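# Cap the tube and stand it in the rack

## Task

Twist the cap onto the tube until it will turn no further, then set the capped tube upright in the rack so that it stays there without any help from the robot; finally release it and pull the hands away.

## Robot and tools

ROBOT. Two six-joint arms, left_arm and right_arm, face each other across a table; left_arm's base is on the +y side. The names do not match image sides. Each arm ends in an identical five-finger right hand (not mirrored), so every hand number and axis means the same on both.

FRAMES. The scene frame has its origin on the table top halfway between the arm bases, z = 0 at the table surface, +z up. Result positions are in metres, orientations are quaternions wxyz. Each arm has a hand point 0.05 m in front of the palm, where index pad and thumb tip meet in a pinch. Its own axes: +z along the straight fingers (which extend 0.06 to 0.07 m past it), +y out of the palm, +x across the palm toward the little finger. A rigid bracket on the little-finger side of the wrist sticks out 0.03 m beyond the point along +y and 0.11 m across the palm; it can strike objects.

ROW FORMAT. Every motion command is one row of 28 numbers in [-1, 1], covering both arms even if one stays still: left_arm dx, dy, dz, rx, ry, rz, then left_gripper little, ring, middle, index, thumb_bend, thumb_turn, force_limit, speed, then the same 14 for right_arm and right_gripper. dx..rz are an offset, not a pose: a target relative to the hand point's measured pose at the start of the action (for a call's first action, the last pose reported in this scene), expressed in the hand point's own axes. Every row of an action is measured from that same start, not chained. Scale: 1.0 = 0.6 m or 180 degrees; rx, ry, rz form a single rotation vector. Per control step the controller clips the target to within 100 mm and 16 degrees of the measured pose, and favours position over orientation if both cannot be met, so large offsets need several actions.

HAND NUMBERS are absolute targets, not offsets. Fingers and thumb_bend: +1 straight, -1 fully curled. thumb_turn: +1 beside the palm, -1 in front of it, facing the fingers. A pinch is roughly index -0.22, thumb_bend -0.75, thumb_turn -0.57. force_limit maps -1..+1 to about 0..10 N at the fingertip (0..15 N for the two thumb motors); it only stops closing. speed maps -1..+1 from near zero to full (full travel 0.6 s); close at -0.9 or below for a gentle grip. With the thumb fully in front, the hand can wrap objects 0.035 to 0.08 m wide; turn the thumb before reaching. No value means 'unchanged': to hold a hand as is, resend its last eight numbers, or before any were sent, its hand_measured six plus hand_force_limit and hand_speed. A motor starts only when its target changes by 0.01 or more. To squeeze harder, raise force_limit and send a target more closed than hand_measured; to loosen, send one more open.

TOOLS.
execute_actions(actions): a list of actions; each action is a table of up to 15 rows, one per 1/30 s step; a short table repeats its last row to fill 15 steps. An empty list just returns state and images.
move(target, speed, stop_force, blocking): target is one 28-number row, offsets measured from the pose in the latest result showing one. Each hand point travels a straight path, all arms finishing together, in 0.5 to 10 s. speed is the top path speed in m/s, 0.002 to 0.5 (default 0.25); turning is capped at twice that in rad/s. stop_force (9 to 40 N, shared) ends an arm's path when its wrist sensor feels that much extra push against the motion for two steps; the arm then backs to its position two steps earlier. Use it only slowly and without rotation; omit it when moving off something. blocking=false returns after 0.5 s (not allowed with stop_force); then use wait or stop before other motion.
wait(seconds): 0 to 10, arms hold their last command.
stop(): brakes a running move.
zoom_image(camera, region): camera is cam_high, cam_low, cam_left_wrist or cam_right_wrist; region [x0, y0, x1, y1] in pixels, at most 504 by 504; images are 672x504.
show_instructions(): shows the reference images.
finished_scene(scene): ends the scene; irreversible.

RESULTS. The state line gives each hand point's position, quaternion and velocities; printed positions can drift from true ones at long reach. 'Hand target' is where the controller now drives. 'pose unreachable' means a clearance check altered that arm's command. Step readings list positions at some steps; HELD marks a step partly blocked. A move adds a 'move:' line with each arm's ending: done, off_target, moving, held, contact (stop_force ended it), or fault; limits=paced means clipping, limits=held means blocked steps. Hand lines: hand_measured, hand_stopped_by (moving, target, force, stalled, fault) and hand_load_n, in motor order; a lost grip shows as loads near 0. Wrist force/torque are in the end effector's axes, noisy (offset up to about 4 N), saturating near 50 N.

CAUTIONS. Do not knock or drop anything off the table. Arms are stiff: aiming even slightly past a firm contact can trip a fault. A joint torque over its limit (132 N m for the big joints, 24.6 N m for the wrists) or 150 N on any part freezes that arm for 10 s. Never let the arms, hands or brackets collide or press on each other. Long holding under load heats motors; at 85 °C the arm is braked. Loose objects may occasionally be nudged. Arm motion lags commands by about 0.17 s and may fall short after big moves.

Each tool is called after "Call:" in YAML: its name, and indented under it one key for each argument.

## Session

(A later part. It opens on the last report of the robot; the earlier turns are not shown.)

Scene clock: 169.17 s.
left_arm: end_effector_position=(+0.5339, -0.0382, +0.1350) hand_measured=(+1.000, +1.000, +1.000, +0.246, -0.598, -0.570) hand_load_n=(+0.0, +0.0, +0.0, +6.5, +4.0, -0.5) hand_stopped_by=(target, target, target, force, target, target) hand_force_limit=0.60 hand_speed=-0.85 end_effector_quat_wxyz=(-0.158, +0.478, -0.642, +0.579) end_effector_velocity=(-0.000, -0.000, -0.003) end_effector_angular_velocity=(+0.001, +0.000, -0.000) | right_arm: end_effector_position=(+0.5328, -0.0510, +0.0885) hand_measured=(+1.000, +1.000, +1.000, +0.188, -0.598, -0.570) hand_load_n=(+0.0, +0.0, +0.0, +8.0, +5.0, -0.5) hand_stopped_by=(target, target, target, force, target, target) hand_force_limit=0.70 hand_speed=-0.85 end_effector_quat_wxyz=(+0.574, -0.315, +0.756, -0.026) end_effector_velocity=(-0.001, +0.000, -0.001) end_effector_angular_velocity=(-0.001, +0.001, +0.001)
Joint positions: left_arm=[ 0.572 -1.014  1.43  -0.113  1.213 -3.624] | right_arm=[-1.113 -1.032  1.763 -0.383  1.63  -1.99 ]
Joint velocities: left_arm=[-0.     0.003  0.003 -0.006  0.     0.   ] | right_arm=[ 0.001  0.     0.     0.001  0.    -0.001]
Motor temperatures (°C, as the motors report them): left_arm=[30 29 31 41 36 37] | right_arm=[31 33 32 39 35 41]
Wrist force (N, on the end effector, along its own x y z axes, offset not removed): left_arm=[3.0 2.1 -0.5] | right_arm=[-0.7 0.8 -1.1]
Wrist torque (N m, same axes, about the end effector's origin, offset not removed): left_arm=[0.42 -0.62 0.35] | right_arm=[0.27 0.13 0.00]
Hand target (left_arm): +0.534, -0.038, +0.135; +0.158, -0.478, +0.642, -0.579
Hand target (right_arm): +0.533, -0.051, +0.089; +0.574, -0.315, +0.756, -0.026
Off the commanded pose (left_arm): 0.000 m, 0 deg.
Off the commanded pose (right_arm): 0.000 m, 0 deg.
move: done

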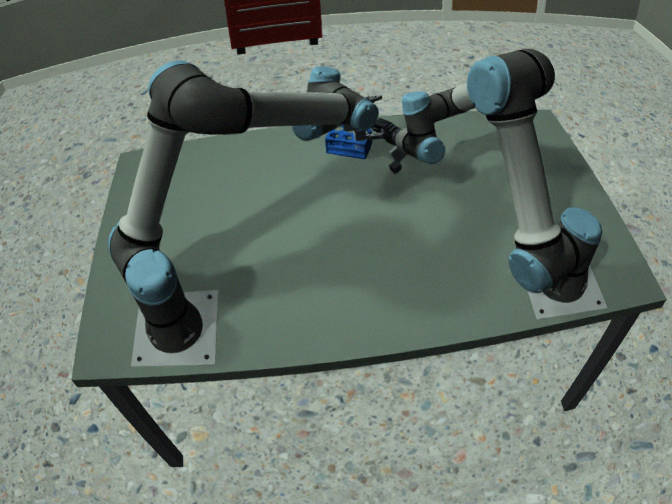

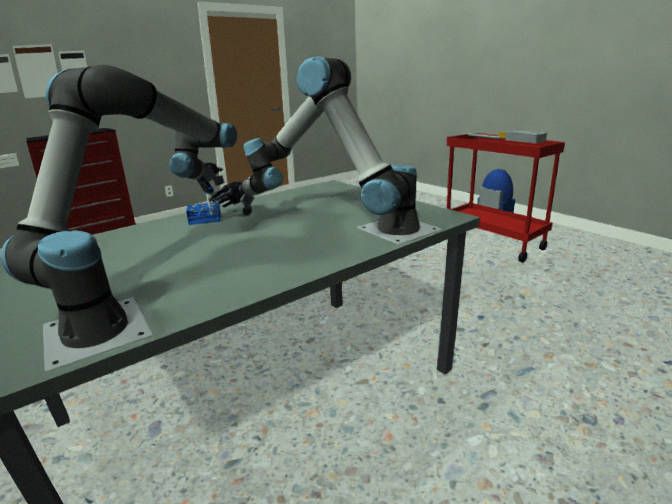

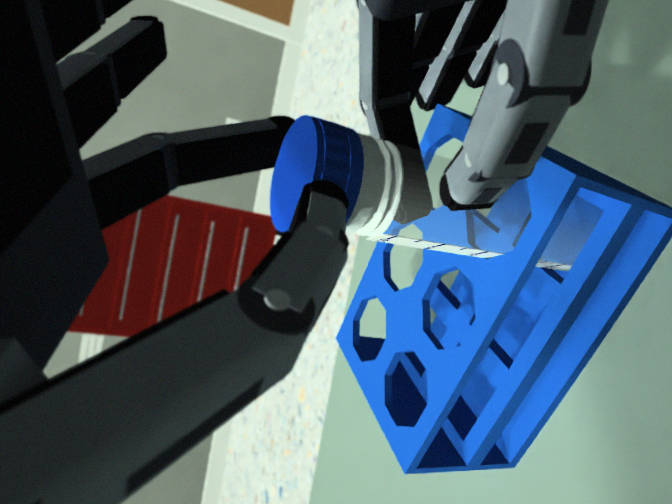

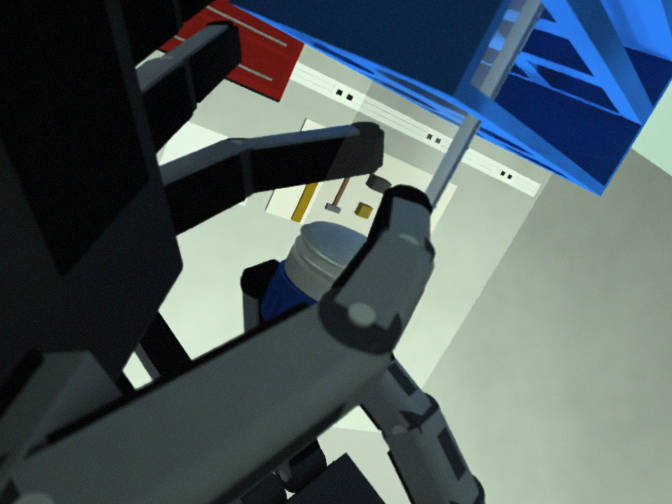

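Aligned, at the rim. Lower 5 mm.

Call:
move:
  target: [-0.0029,0.0074,0.0023,0,0,0,1,1,1,-0.3,-0.6,-0.57,0.6,-0.85,0,0,0,0,0,0,1,1,1,-0.3,-0.6,-0.57,0.7,-0.85]
  speed: 0.005

Scene clock: 174.43 s.
left_arm: end_effector_position=(+0.5339, -0.0382, +0.1302) hand_measured=(+1.000, +1.000, +1.000, +0.246, -0.598, -0.570) hand_load_n=(+0.0, +0.0, +0.0, +6.5, +4.0, -0.5) hand_stopped_by=(target, target, target, force, target, target) hand_force_limit=0.60 hand_speed=-0.85 end_effector_quat_wxyz=(-0.158, +0.478, -0.642, +0.579) end_effector_velocity=(+0.001, +0.001, -0.002) end_effector_angular_velocity=(+0.001, +0.000, +0.002) | right_arm: end_effector_position=(+0.5328, -0.0510, +0.0885) hand_measured=(+1.000, +1.000, +1.000, +0.188, -0.598, -0.570) hand_load_n=(+0.0, +0.0, +0.0, +8.0, +5.0, -0.5) hand_stopped_by=(target, target, target, force, target, target) hand_force_limit=0.70 hand_speed=-0.85 end_effector_quat_wxyz=(+0.574, -0.315, +0.756, -0.026) end_effector_velocity=(+0.000, -0.001, -0.001) end_effector_angular_velocity=(-0.001, +0.001, -0.001)
Joint positions: left_arm=[ 0.572 -1.009  1.436 -0.123  1.213 -3.624] | right_arm=[-1.113 -1.032  1.763 -0.383  1.63  -1.99 ]
Joint velocities: left_arm=[ 0.002  0.002  0.001 -0.003  0.     0.   ] | right_arm=[-0.001  0.     0.     0.001  0.    -0.   ]
Motor temperatures (°C, as the motors report them): left_arm=[30 29 31 41 36 37] | right_arm=[31 33 32 39 35 41]
Wrist force (N, on the end effector, along its own x y z axes, offset not removed): left_arm=[2.6 0.6 2.3] | right_arm=[-0.4 -0.2 0.7]
Wrist torque (N m, same axes, about the end effector's origin, offset not removed): left_arm=[-0.03 -0.56 0.30] | right_arm=[0.00 0.04 0.01]
Hand target (left_arm): +0.534, -0.038, +0.130; +0.158, -0.478, +0.642, -0.579
Hand target (right_arm): +0.533, -0.051, +0.089; +0.574, -0.315, +0.756, -0.026
Off the commanded pose (left_arm): 0.000 m, 0 deg.
Off the commanded pose (right_arm): 0.000 m, 0 deg.
move: done

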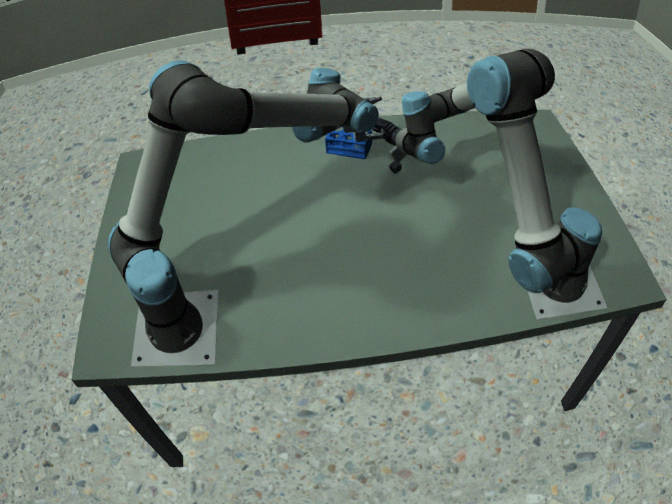

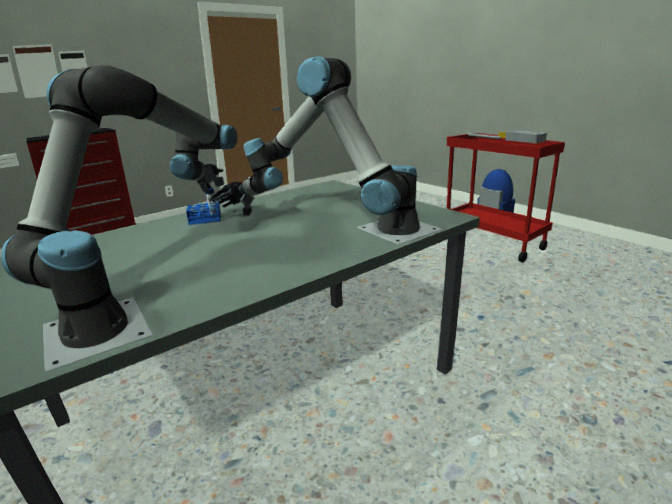

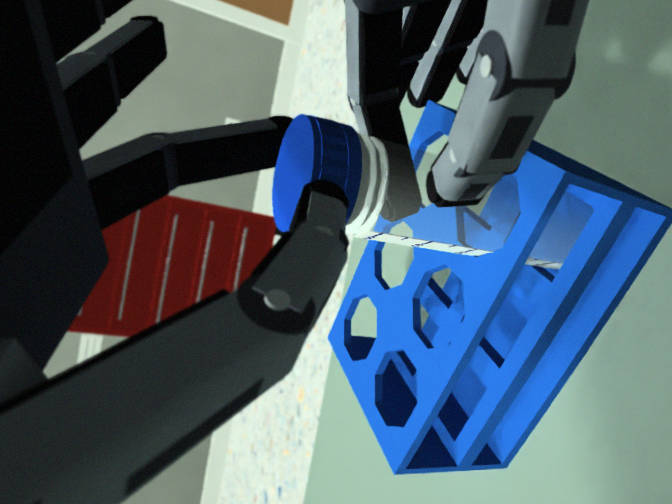

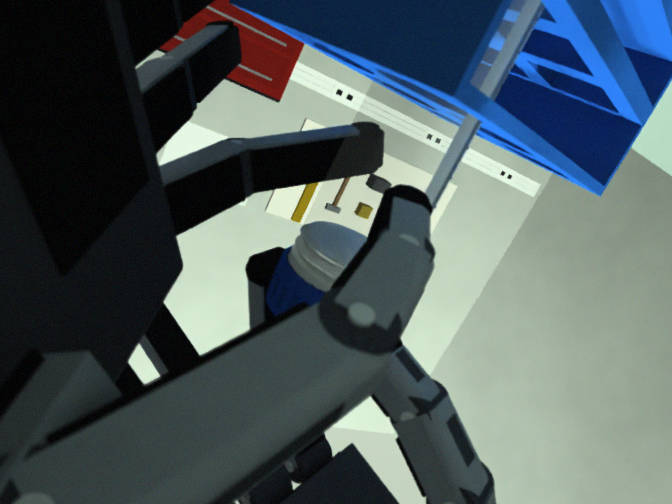

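On. 3 mm more, then a cycle.

Call:
move:
  target: [-0.0018,0.0045,0.0014,0,0,0,1,1,1,-0.3,-0.6,-0.57,0.6,-0.85,0,0,0,0,0,0,1,1,1,-0.3,-0.6,-0.57,0.7,-0.85]
  speed: 0.005

Call:
move:
  target: [-0.019,-0.0098,0.0095,-0.12,0.296,0.092,1,1,1,-0.3,-0.6,-0.57,0.6,-0.85,0,0,0,0,0,0,1,1,1,-0.3,-0.6,-0.57,0.7,-0.85]

Call:
move:
  target: [-0.001,0.001,-0.0039,0,0,0,1,1,1,0.5,-0.6,-0.57,0.6,1,0,0,0,0,0,0,1,1,1,-0.3,-0.6,-0.57,0.7,-0.85]
  speed: 0.01

Call:
move:
  target: [0.0246,0.0057,0.0138,0.12,-0.296,-0.092,1,1,1,0.5,-0.6,-0.57,0.6,1,0,0,0,0,0,0,1,1,1,-0.3,-0.6,-0.57,0.7,-0.85]
  speed: 0.35

Call:
move:
  target: [0.0007,-0.0016,0.0062,0,0,0,1,1,1,-0.3,-0.6,-0.57,0.6,-0.85,0,0,0,0,0,0,1,1,1,-0.3,-0.6,-0.57,0.7,-0.85]
  speed: 0.02

Scene clock: 182.63 s.
left_arm: end_effector_position=(+0.5339, -0.0382, +0.1273) hand_measured=(+1.000, +1.000, +1.000, +0.246, -0.598, -0.570) hand_load_n=(+0.0, +0.0, +0.0, +6.5, +4.0, -0.5) hand_stopped_by=(target, target, target, force, target, target) hand_force_limit=0.60 hand_speed=-0.85 end_effector_quat_wxyz=(-0.158, +0.478, -0.642, +0.579) end_effector_velocity=(-0.000, -0.001, -0.001) end_effector_angular_velocity=(-0.001, -0.000, -0.001) | right_arm: end_effector_position=(+0.5328, -0.0510, +0.0885) hand_measured=(+1.000, +1.000, +1.000, +0.188, -0.598, -0.570) hand_load_n=(+0.0, +0.0, +0.0, +8.0, +5.0, -0.5) hand_stopped_by=(target, target, target, force, target, target) hand_force_limit=0.70 hand_speed=-0.85 end_effector_quat_wxyz=(+0.574, -0.315, +0.756, -0.026) end_effector_velocity=(-0.000, +0.000, -0.001) end_effector_angular_velocity=(-0.000, +0.001, +0.000)
Joint positions: left_arm=[ 0.572 -1.006  1.439 -0.13   1.213 -3.624] | right_arm=[-1.113 -1.032  1.763 -0.383  1.63  -1.99 ]
Joint velocities: left_arm=[-0.001  0.001  0.001 -0.003  0.     0.   ] | right_arm=[0.001 0.001 0.    0.    0.    0.   ]
Motor temperatures (°C, as the motors report them): left_arm=[30 29 31 41 36 37] | right_arm=[31 33 32 39 35 41]
Wrist force (N, on the end effector, along its own x y z axes, offset not removed): left_arm=[2.5 -0.1 1.4] | right_arm=[-1.2 1.6 -0.4]
Wrist torque (N m, same axes, about the end effector's origin, offset not removed): left_arm=[-0.13 -0.49 0.14] | right_arm=[0.31 0.20 -0.17]
Hand target (left_arm): +0.534, -0.038, +0.127; +0.158, -0.478, +0.642, -0.579
Hand target (right_arm): +0.533, -0.051, +0.089; +0.574, -0.315, +0.756, -0.026
Off the commanded pose (left_arm): 0.000 m, 0 deg.
Off the commanded pose (right_arm): 0.000 m, 0 deg.
move: done

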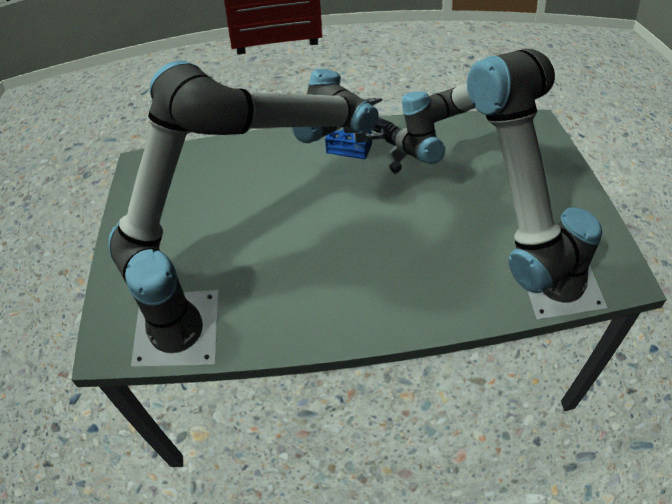

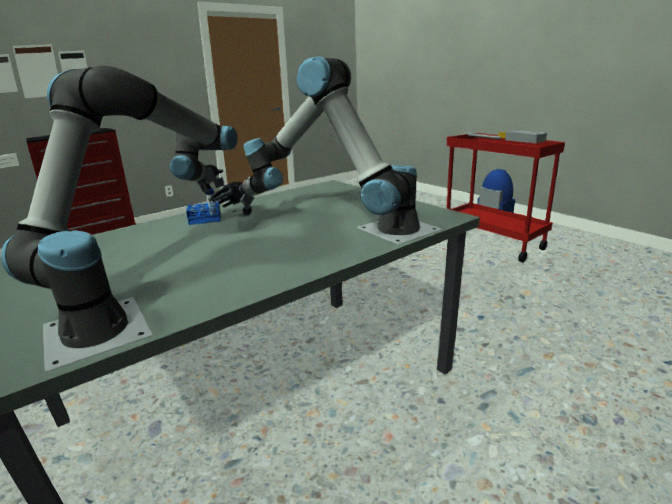

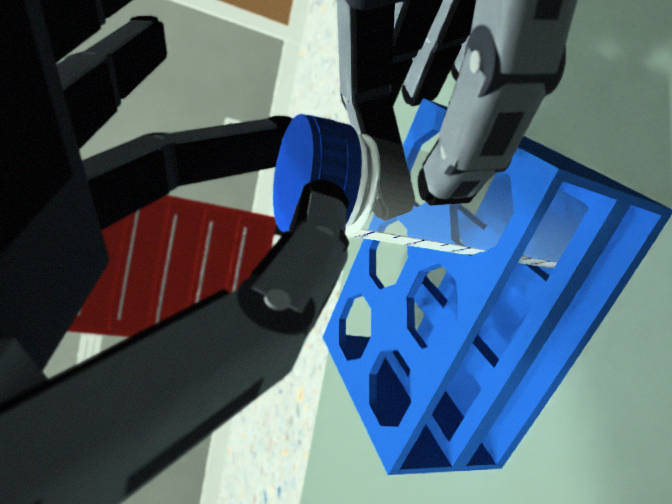

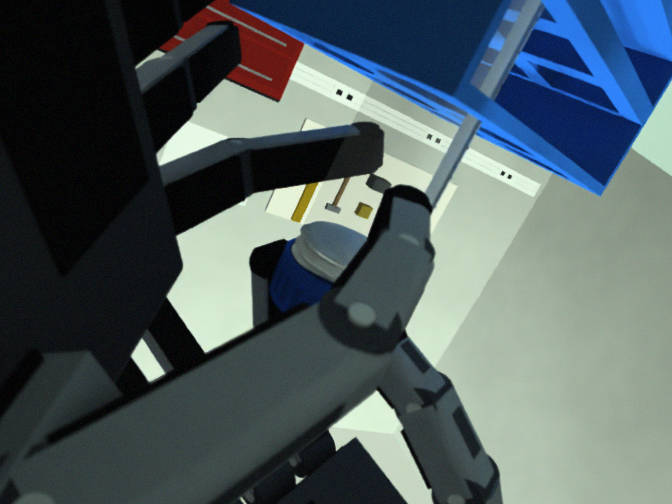

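Scene clock: 185.33 s.
left_arm: end_effector_position=(+0.5463, -0.0321, +0.1270) hand_measured=(+1.000, +1.000, +1.000, +0.246, -0.598, -0.570) hand_load_n=(+0.0, +0.0, +0.0, +6.0, +4.0, +0.0) hand_stopped_by=(target, target, target, force, target, target) hand_force_limit=0.60 hand_speed=-0.85 end_effector_quat_wxyz=(+0.154, +0.097, -0.796, +0.577) end_effector_velocity=(+0.001, -0.001, -0.000) end_effector_angular_velocity=(+0.010, +0.001, -0.013) | right_arm: end_effector_position=(+0.5328, -0.0510, +0.0885) hand_measured=(+1.000, +1.000, +1.000, +0.188, -0.598, -0.570) hand_load_n=(+0.0, +0.0, +0.0, +8.0, +5.0, -0.5) hand_stopped_by=(target, target, target, force, target, target) hand_force_limit=0.70 hand_speed=-0.85 end_effector_quat_wxyz=(+0.574, -0.315, +0.756, -0.026) end_effector_velocity=(-0.000, +0.000, +0.000) end_effector_angular_velocity=(-0.000, -0.000, +0.000)
Joint positions: left_arm=[ 0.939 -0.646  0.824  0.354  2.543 -3.071] | right_arm=[-1.113 -1.032  1.763 -0.383  1.63  -1.99 ]
Joint velocities: left_arm=[ 0.     0.021 -0.04   0.045  0.008  0.023] | right_arm=[ 0. -0.  0. -0. -0. -0.]
Motor temperatures (°C, as the motors report them): left_arm=[30 29 31 41 36 37] | right_arm=[31 33 32 39 35 41]
Wrist force (N, on the end effector, along its own x y z axes, offset not removed): left_arm=[1.8 1.5 1.3] | right_arm=[2.0 0.3 2.6]
Wrist torque (N m, same axes, about the end effector's origin, offset not removed): left_arm=[0.18 -0.47 0.20] | right_arm=[-0.09 -0.26 0.07]
Hand target (left_arm): +0.546, -0.032, +0.127; -0.154, -0.097, +0.796, -0.577
Hand target (right_arm): +0.533, -0.051, +0.089; +0.574, -0.315, +0.756, -0.026
Off the commanded pose (left_arm): 0.000 m, 0 deg.
Off the commanded pose (right_arm): 0.000 m, 0 deg.
move: done

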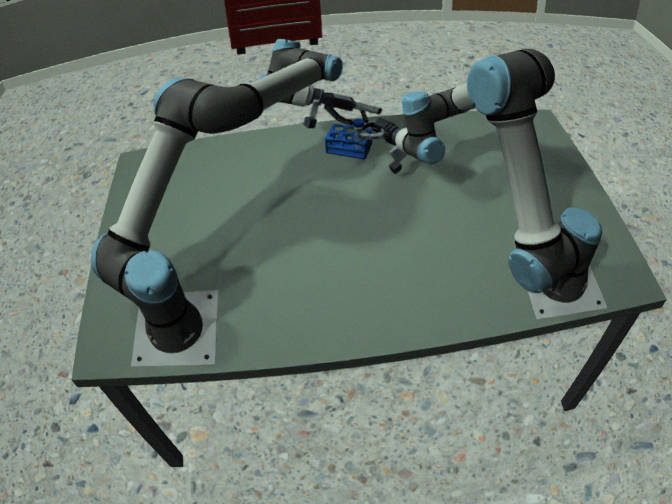

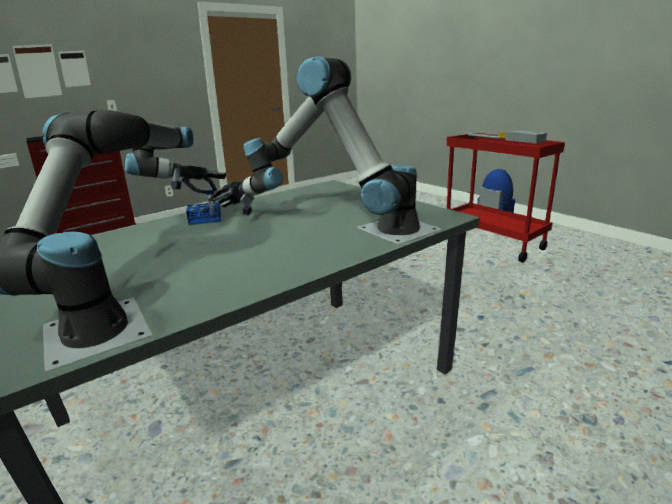

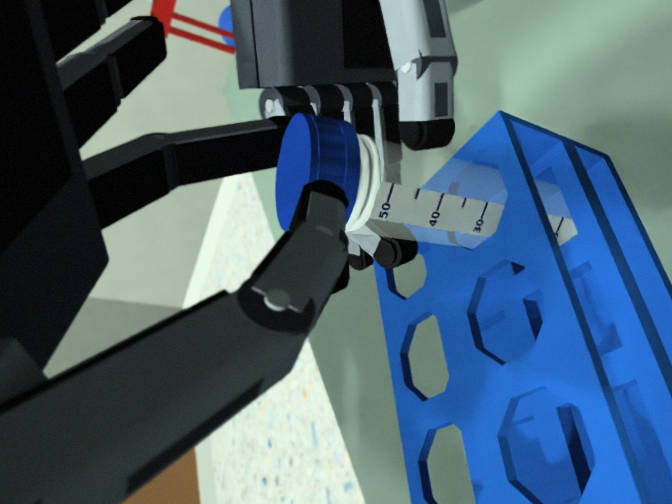

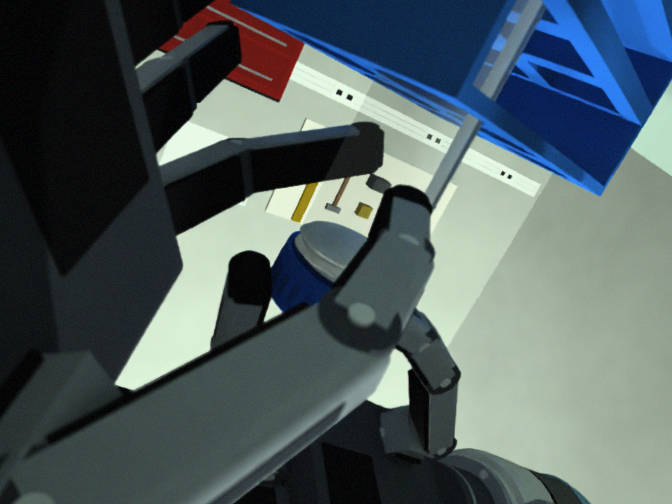

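Scene clock: 186.03 s.
left_arm: end_effector_position=(+0.5469, -0.0298, +0.1269) hand_measured=(+1.000, +1.000, +1.000, +0.500, -0.600, -0.570) hand_load_n=(+0.0, +0.0, +0.0, +0.0, +0.0, +0.0) hand_stopped_by=(target, target, target, target, target, target) hand_force_limit=0.60 hand_speed=1.00 end_effector_quat_wxyz=(+0.154, +0.097, -0.796, +0.577) end_effector_velocity=(-0.000, +0.001, -0.000) end_effector_angular_velocity=(+0.001, +0.002, -0.000) | right_arm: end_effector_position=(+0.5328, -0.0510, +0.0885) hand_measured=(+1.000, +1.000, +1.000, +0.188, -0.598, -0.570) hand_load_n=(+0.0, +0.0, +0.0, +8.0, +4.5, -0.5) hand_stopped_by=(target, target, target, force, target, target) hand_force_limit=0.70 hand_speed=-0.85 end_effector_quat_wxyz=(+0.574, -0.315, +0.756, -0.026) end_effector_velocity=(+0.001, -0.000, +0.001) end_effector_angular_velocity=(+0.001, -0.002, -0.001)
Joint positions: left_arm=[ 0.942 -0.647  0.826  0.355  2.545 -3.068] | right_arm=[-1.113 -1.032  1.763 -0.383  1.63  -1.99 ]
Joint velocities: left_arm=[ 0.002 -0.     0.001  0.003  0.002  0.001] | right_arm=[-0.001 -0.001  0.    -0.002  0.    -0.   ]
Motor temperatures (°C, as the motors report them): left_arm=[30 29 31 41 36 37] | right_arm=[31 33 32 39 35 41]
Wrist force (N, on the end effector, along its own x y z axes, offset not removed): left_arm=[2.9 1.0 1.1] | right_arm=[-0.3 1.2 -0.2]
Wrist torque (N m, same axes, about the end effector's origin, offset not removed): left_arm=[0.16 -0.58 0.29] | right_arm=[0.29 0.21 -0.02]
Hand target (left_arm): +0.547, -0.030, +0.127; -0.154, -0.097, +0.796, -0.577
Hand target (right_arm): +0.533, -0.051, +0.089; +0.574, -0.315, +0.756, -0.026
Off the commanded pose (left_arm): 0.000 m, 0 deg.
Off the commanded pose (right_arm): 0.000 m, 0 deg.
move: done

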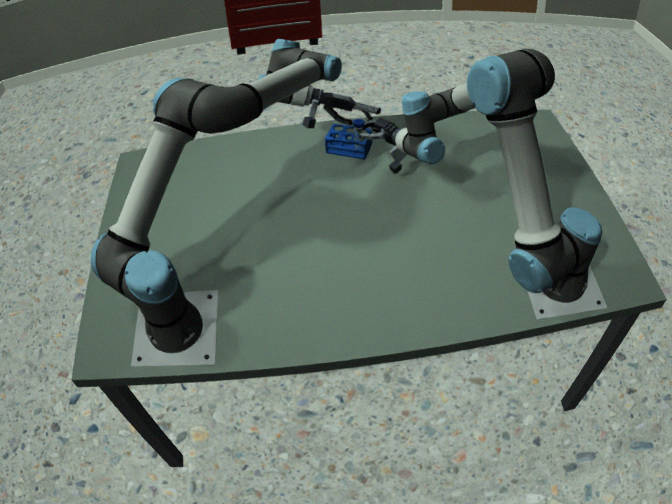

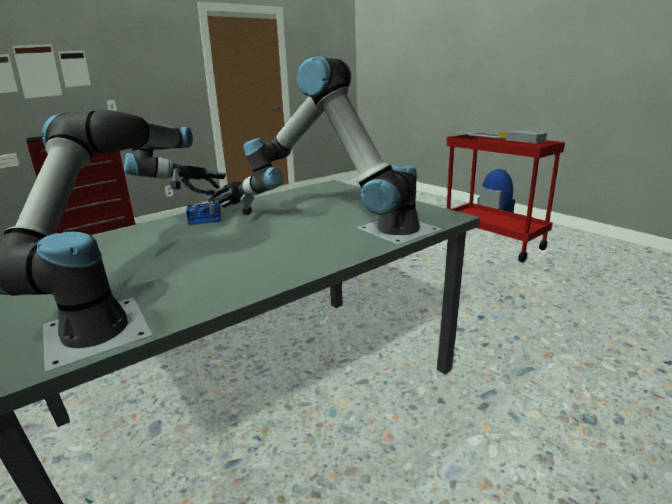

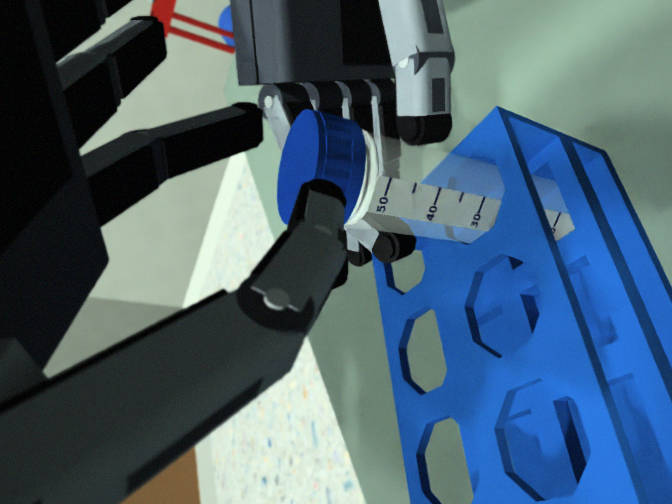

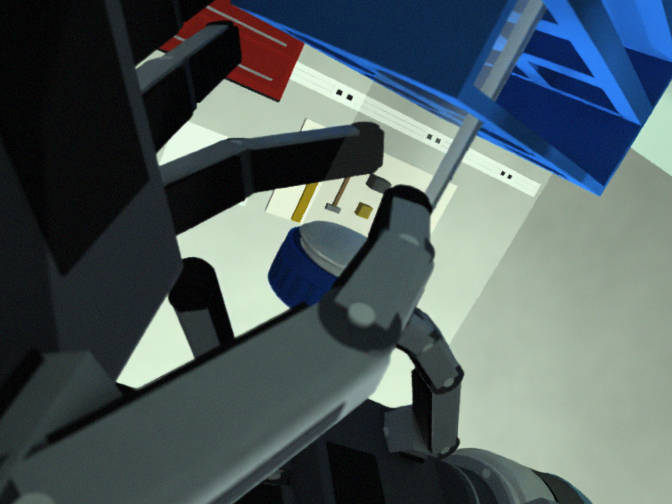

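Scene clock: 188.13 s.
left_arm: end_effector_position=(+0.5309, -0.0358, +0.1267) hand_measured=(+1.000, +1.000, +1.000, +0.500, -0.600, -0.570) hand_load_n=(+0.0, +0.0, +0.0, +0.0, +0.0, +0.0) hand_stopped_by=(target, target, target, target, target, target) hand_force_limit=0.60 hand_speed=1.00 end_effector_quat_wxyz=(-0.158, +0.478, -0.641, +0.579) end_effector_velocity=(+0.001, +0.000, +0.000) end_effector_angular_velocity=(+0.001, +0.000, +0.012) | right_arm: end_effector_position=(+0.5328, -0.0510, +0.0885) hand_measured=(+1.000, +1.000, +1.000, +0.188, -0.598, -0.570) hand_load_n=(+0.0, +0.0, +0.0, +8.0, +4.5, -0.5) hand_stopped_by=(target, target, target, force, target, target) hand_force_limit=0.70 hand_speed=-0.85 end_effector_quat_wxyz=(+0.574, -0.315, +0.756, -0.026) end_effector_velocity=(-0.000, -0.000, -0.000) end_effector_angular_velocity=(-0.000, +0.001, -0.001)
Joint positions: left_arm=[ 0.57  -1.014  1.455 -0.138  1.211 -3.626] | right_arm=[-1.113 -1.032  1.763 -0.383  1.63  -1.99 ]
Joint velocities: left_arm=[-0.003  0.002 -0.005  0.005 -0.015 -0.004] | right_arm=[-0.    -0.     0.     0.001 -0.     0.001]
Motor temperatures (°C, as the motors report them): left_arm=[30 29 31 41 36 37] | right_arm=[31 33 32 39 35 41]
Wrist force (N, on the end effector, along its own x y z axes, offset not removed): left_arm=[1.5 1.1 0.0] | right_arm=[-0.7 0.3 -1.2]
Wrist torque (N m, same axes, about the end effector's origin, offset not removed): left_arm=[0.25 -0.34 0.14] | right_arm=[0.27 0.35 -0.08]
Hand target (left_arm): +0.531, -0.036, +0.127; +0.158, -0.478, +0.641, -0.579
Hand target (right_arm): +0.533, -0.051, +0.089; +0.574, -0.315, +0.756, -0.026
Off the commanded pose (left_arm): 0.000 m, 0 deg.
Off the commanded pose (right_arm): 0.000 m, 0 deg.
move: done

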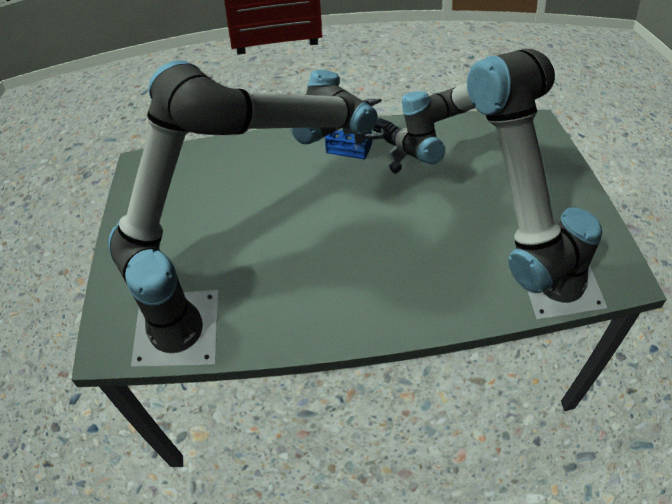

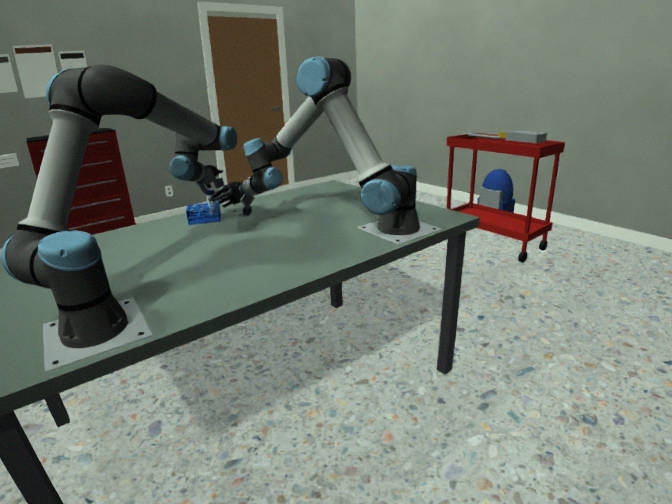

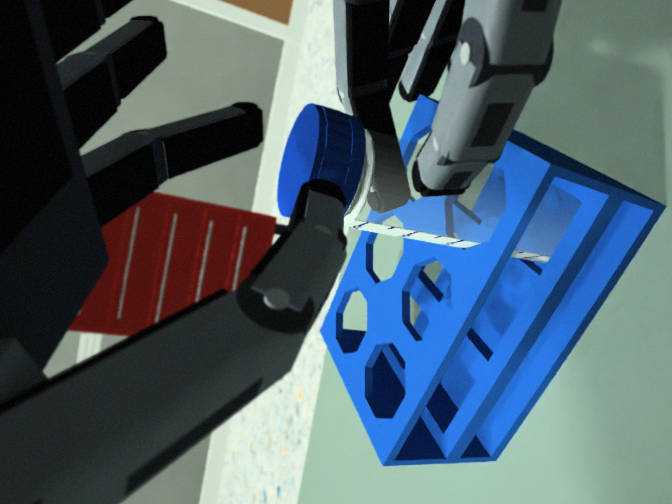

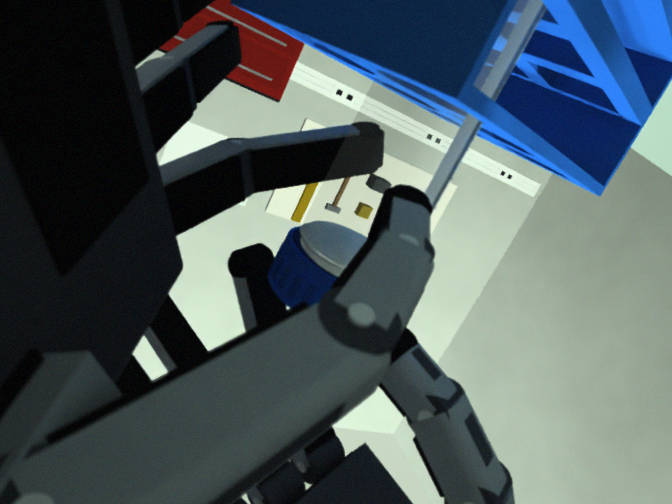

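Scene clock: 189.50 s.
left_arm: end_effector_position=(+0.5339, -0.0383, +0.1267) hand_measured=(+1.000, +1.000, +1.000, +0.230, -0.598, -0.570) hand_load_n=(+0.0, +0.0, +0.0, +9.5, +3.5, +0.0) hand_stopped_by=(target, target, target, force, target, target) hand_force_limit=0.60 hand_speed=-0.85 end_effector_quat_wxyz=(-0.158, +0.478, -0.641, +0.579) end_effector_velocity=(+0.000, +0.001, -0.001) end_effector_angular_velocity=(+0.002, +0.001, +0.001) | right_arm: end_effector_position=(+0.5328, -0.0510, +0.0885) hand_measured=(+1.000, +1.000, +1.000, +0.188, -0.596, -0.570) hand_load_n=(+0.0, +0.0, +0.0, +6.5, +6.0, -1.0) hand_stopped_by=(target, target, target, force, target, target) hand_force_limit=0.70 hand_speed=-0.85 end_effector_quat_wxyz=(+0.574, -0.315, +0.756, -0.026) end_effector_velocity=(+0.000, -0.001, -0.000) end_effector_angular_velocity=(-0.001, -0.000, -0.001)
Joint positions: left_arm=[ 0.572 -1.006  1.441 -0.133  1.213 -3.625] | right_arm=[-1.113 -1.032  1.763 -0.383  1.63  -1.99 ]
Joint velocities: left_arm=[ 0.001  0.002 -0.     0.    -0.     0.   ] | right_arm=[-0.001  0.    -0.     0.     0.    -0.001]
Motor temperatures (°C, as the motors report them): left_arm=[30 29 31 41 36 37] | right_arm=[31 33 32 39 35 41]
Wrist force (N, on the end effector, along its own x y z axes, offset not removed): left_arm=[4.1 -2.7 2.5] | right_arm=[0.2 2.6 -2.2]
Wrist torque (N m, same axes, about the end effector's origin, offset not removed): left_arm=[0.31 -0.68 0.43] | right_arm=[0.10 0.24 -0.05]
Hand target (left_arm): +0.534, -0.038, +0.127; +0.158, -0.478, +0.641, -0.579
Hand target (right_arm): +0.533, -0.051, +0.089; +0.574, -0.315, +0.756, -0.026
Off the commanded pose (left_arm): 0.000 m, 0 deg.
Off the commanded pose (right_arm): 0.000 m, 0 deg.
move: done

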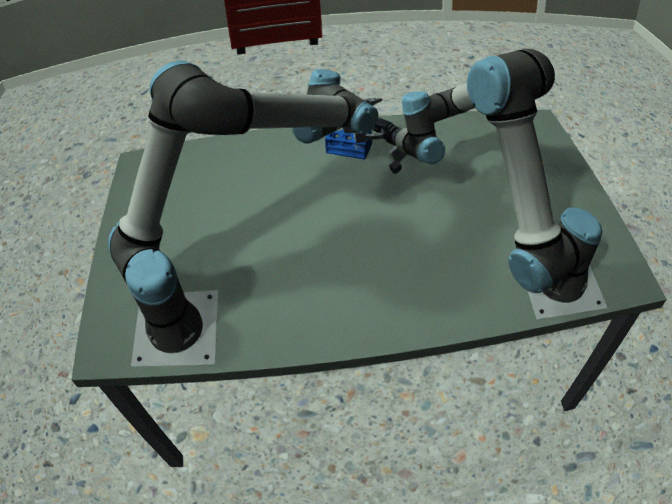

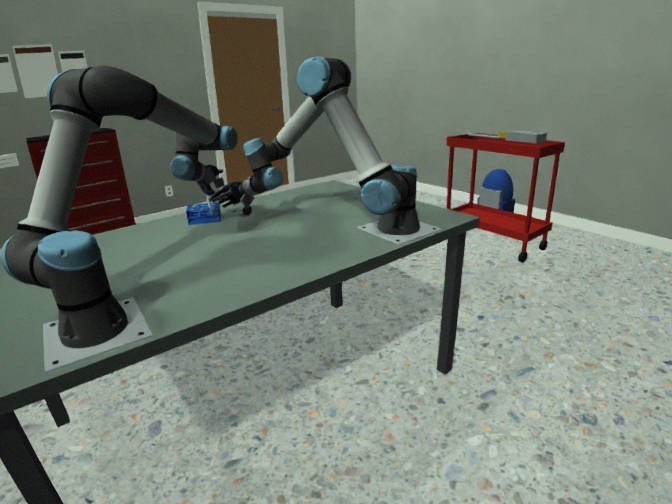

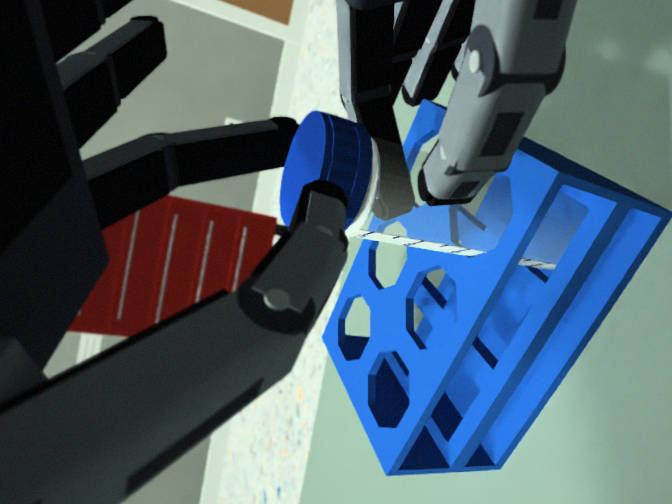

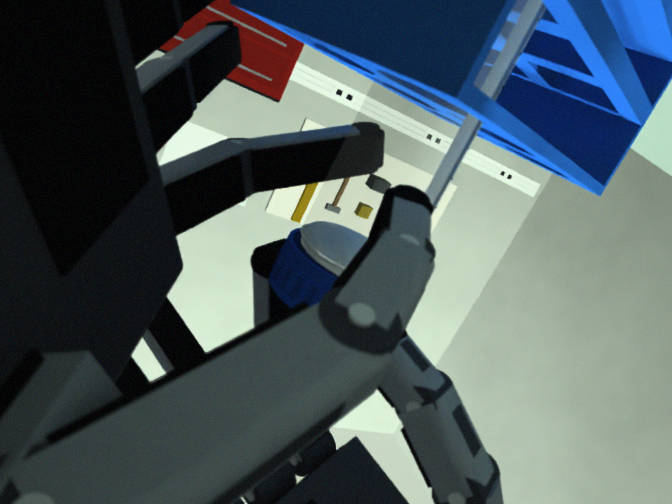

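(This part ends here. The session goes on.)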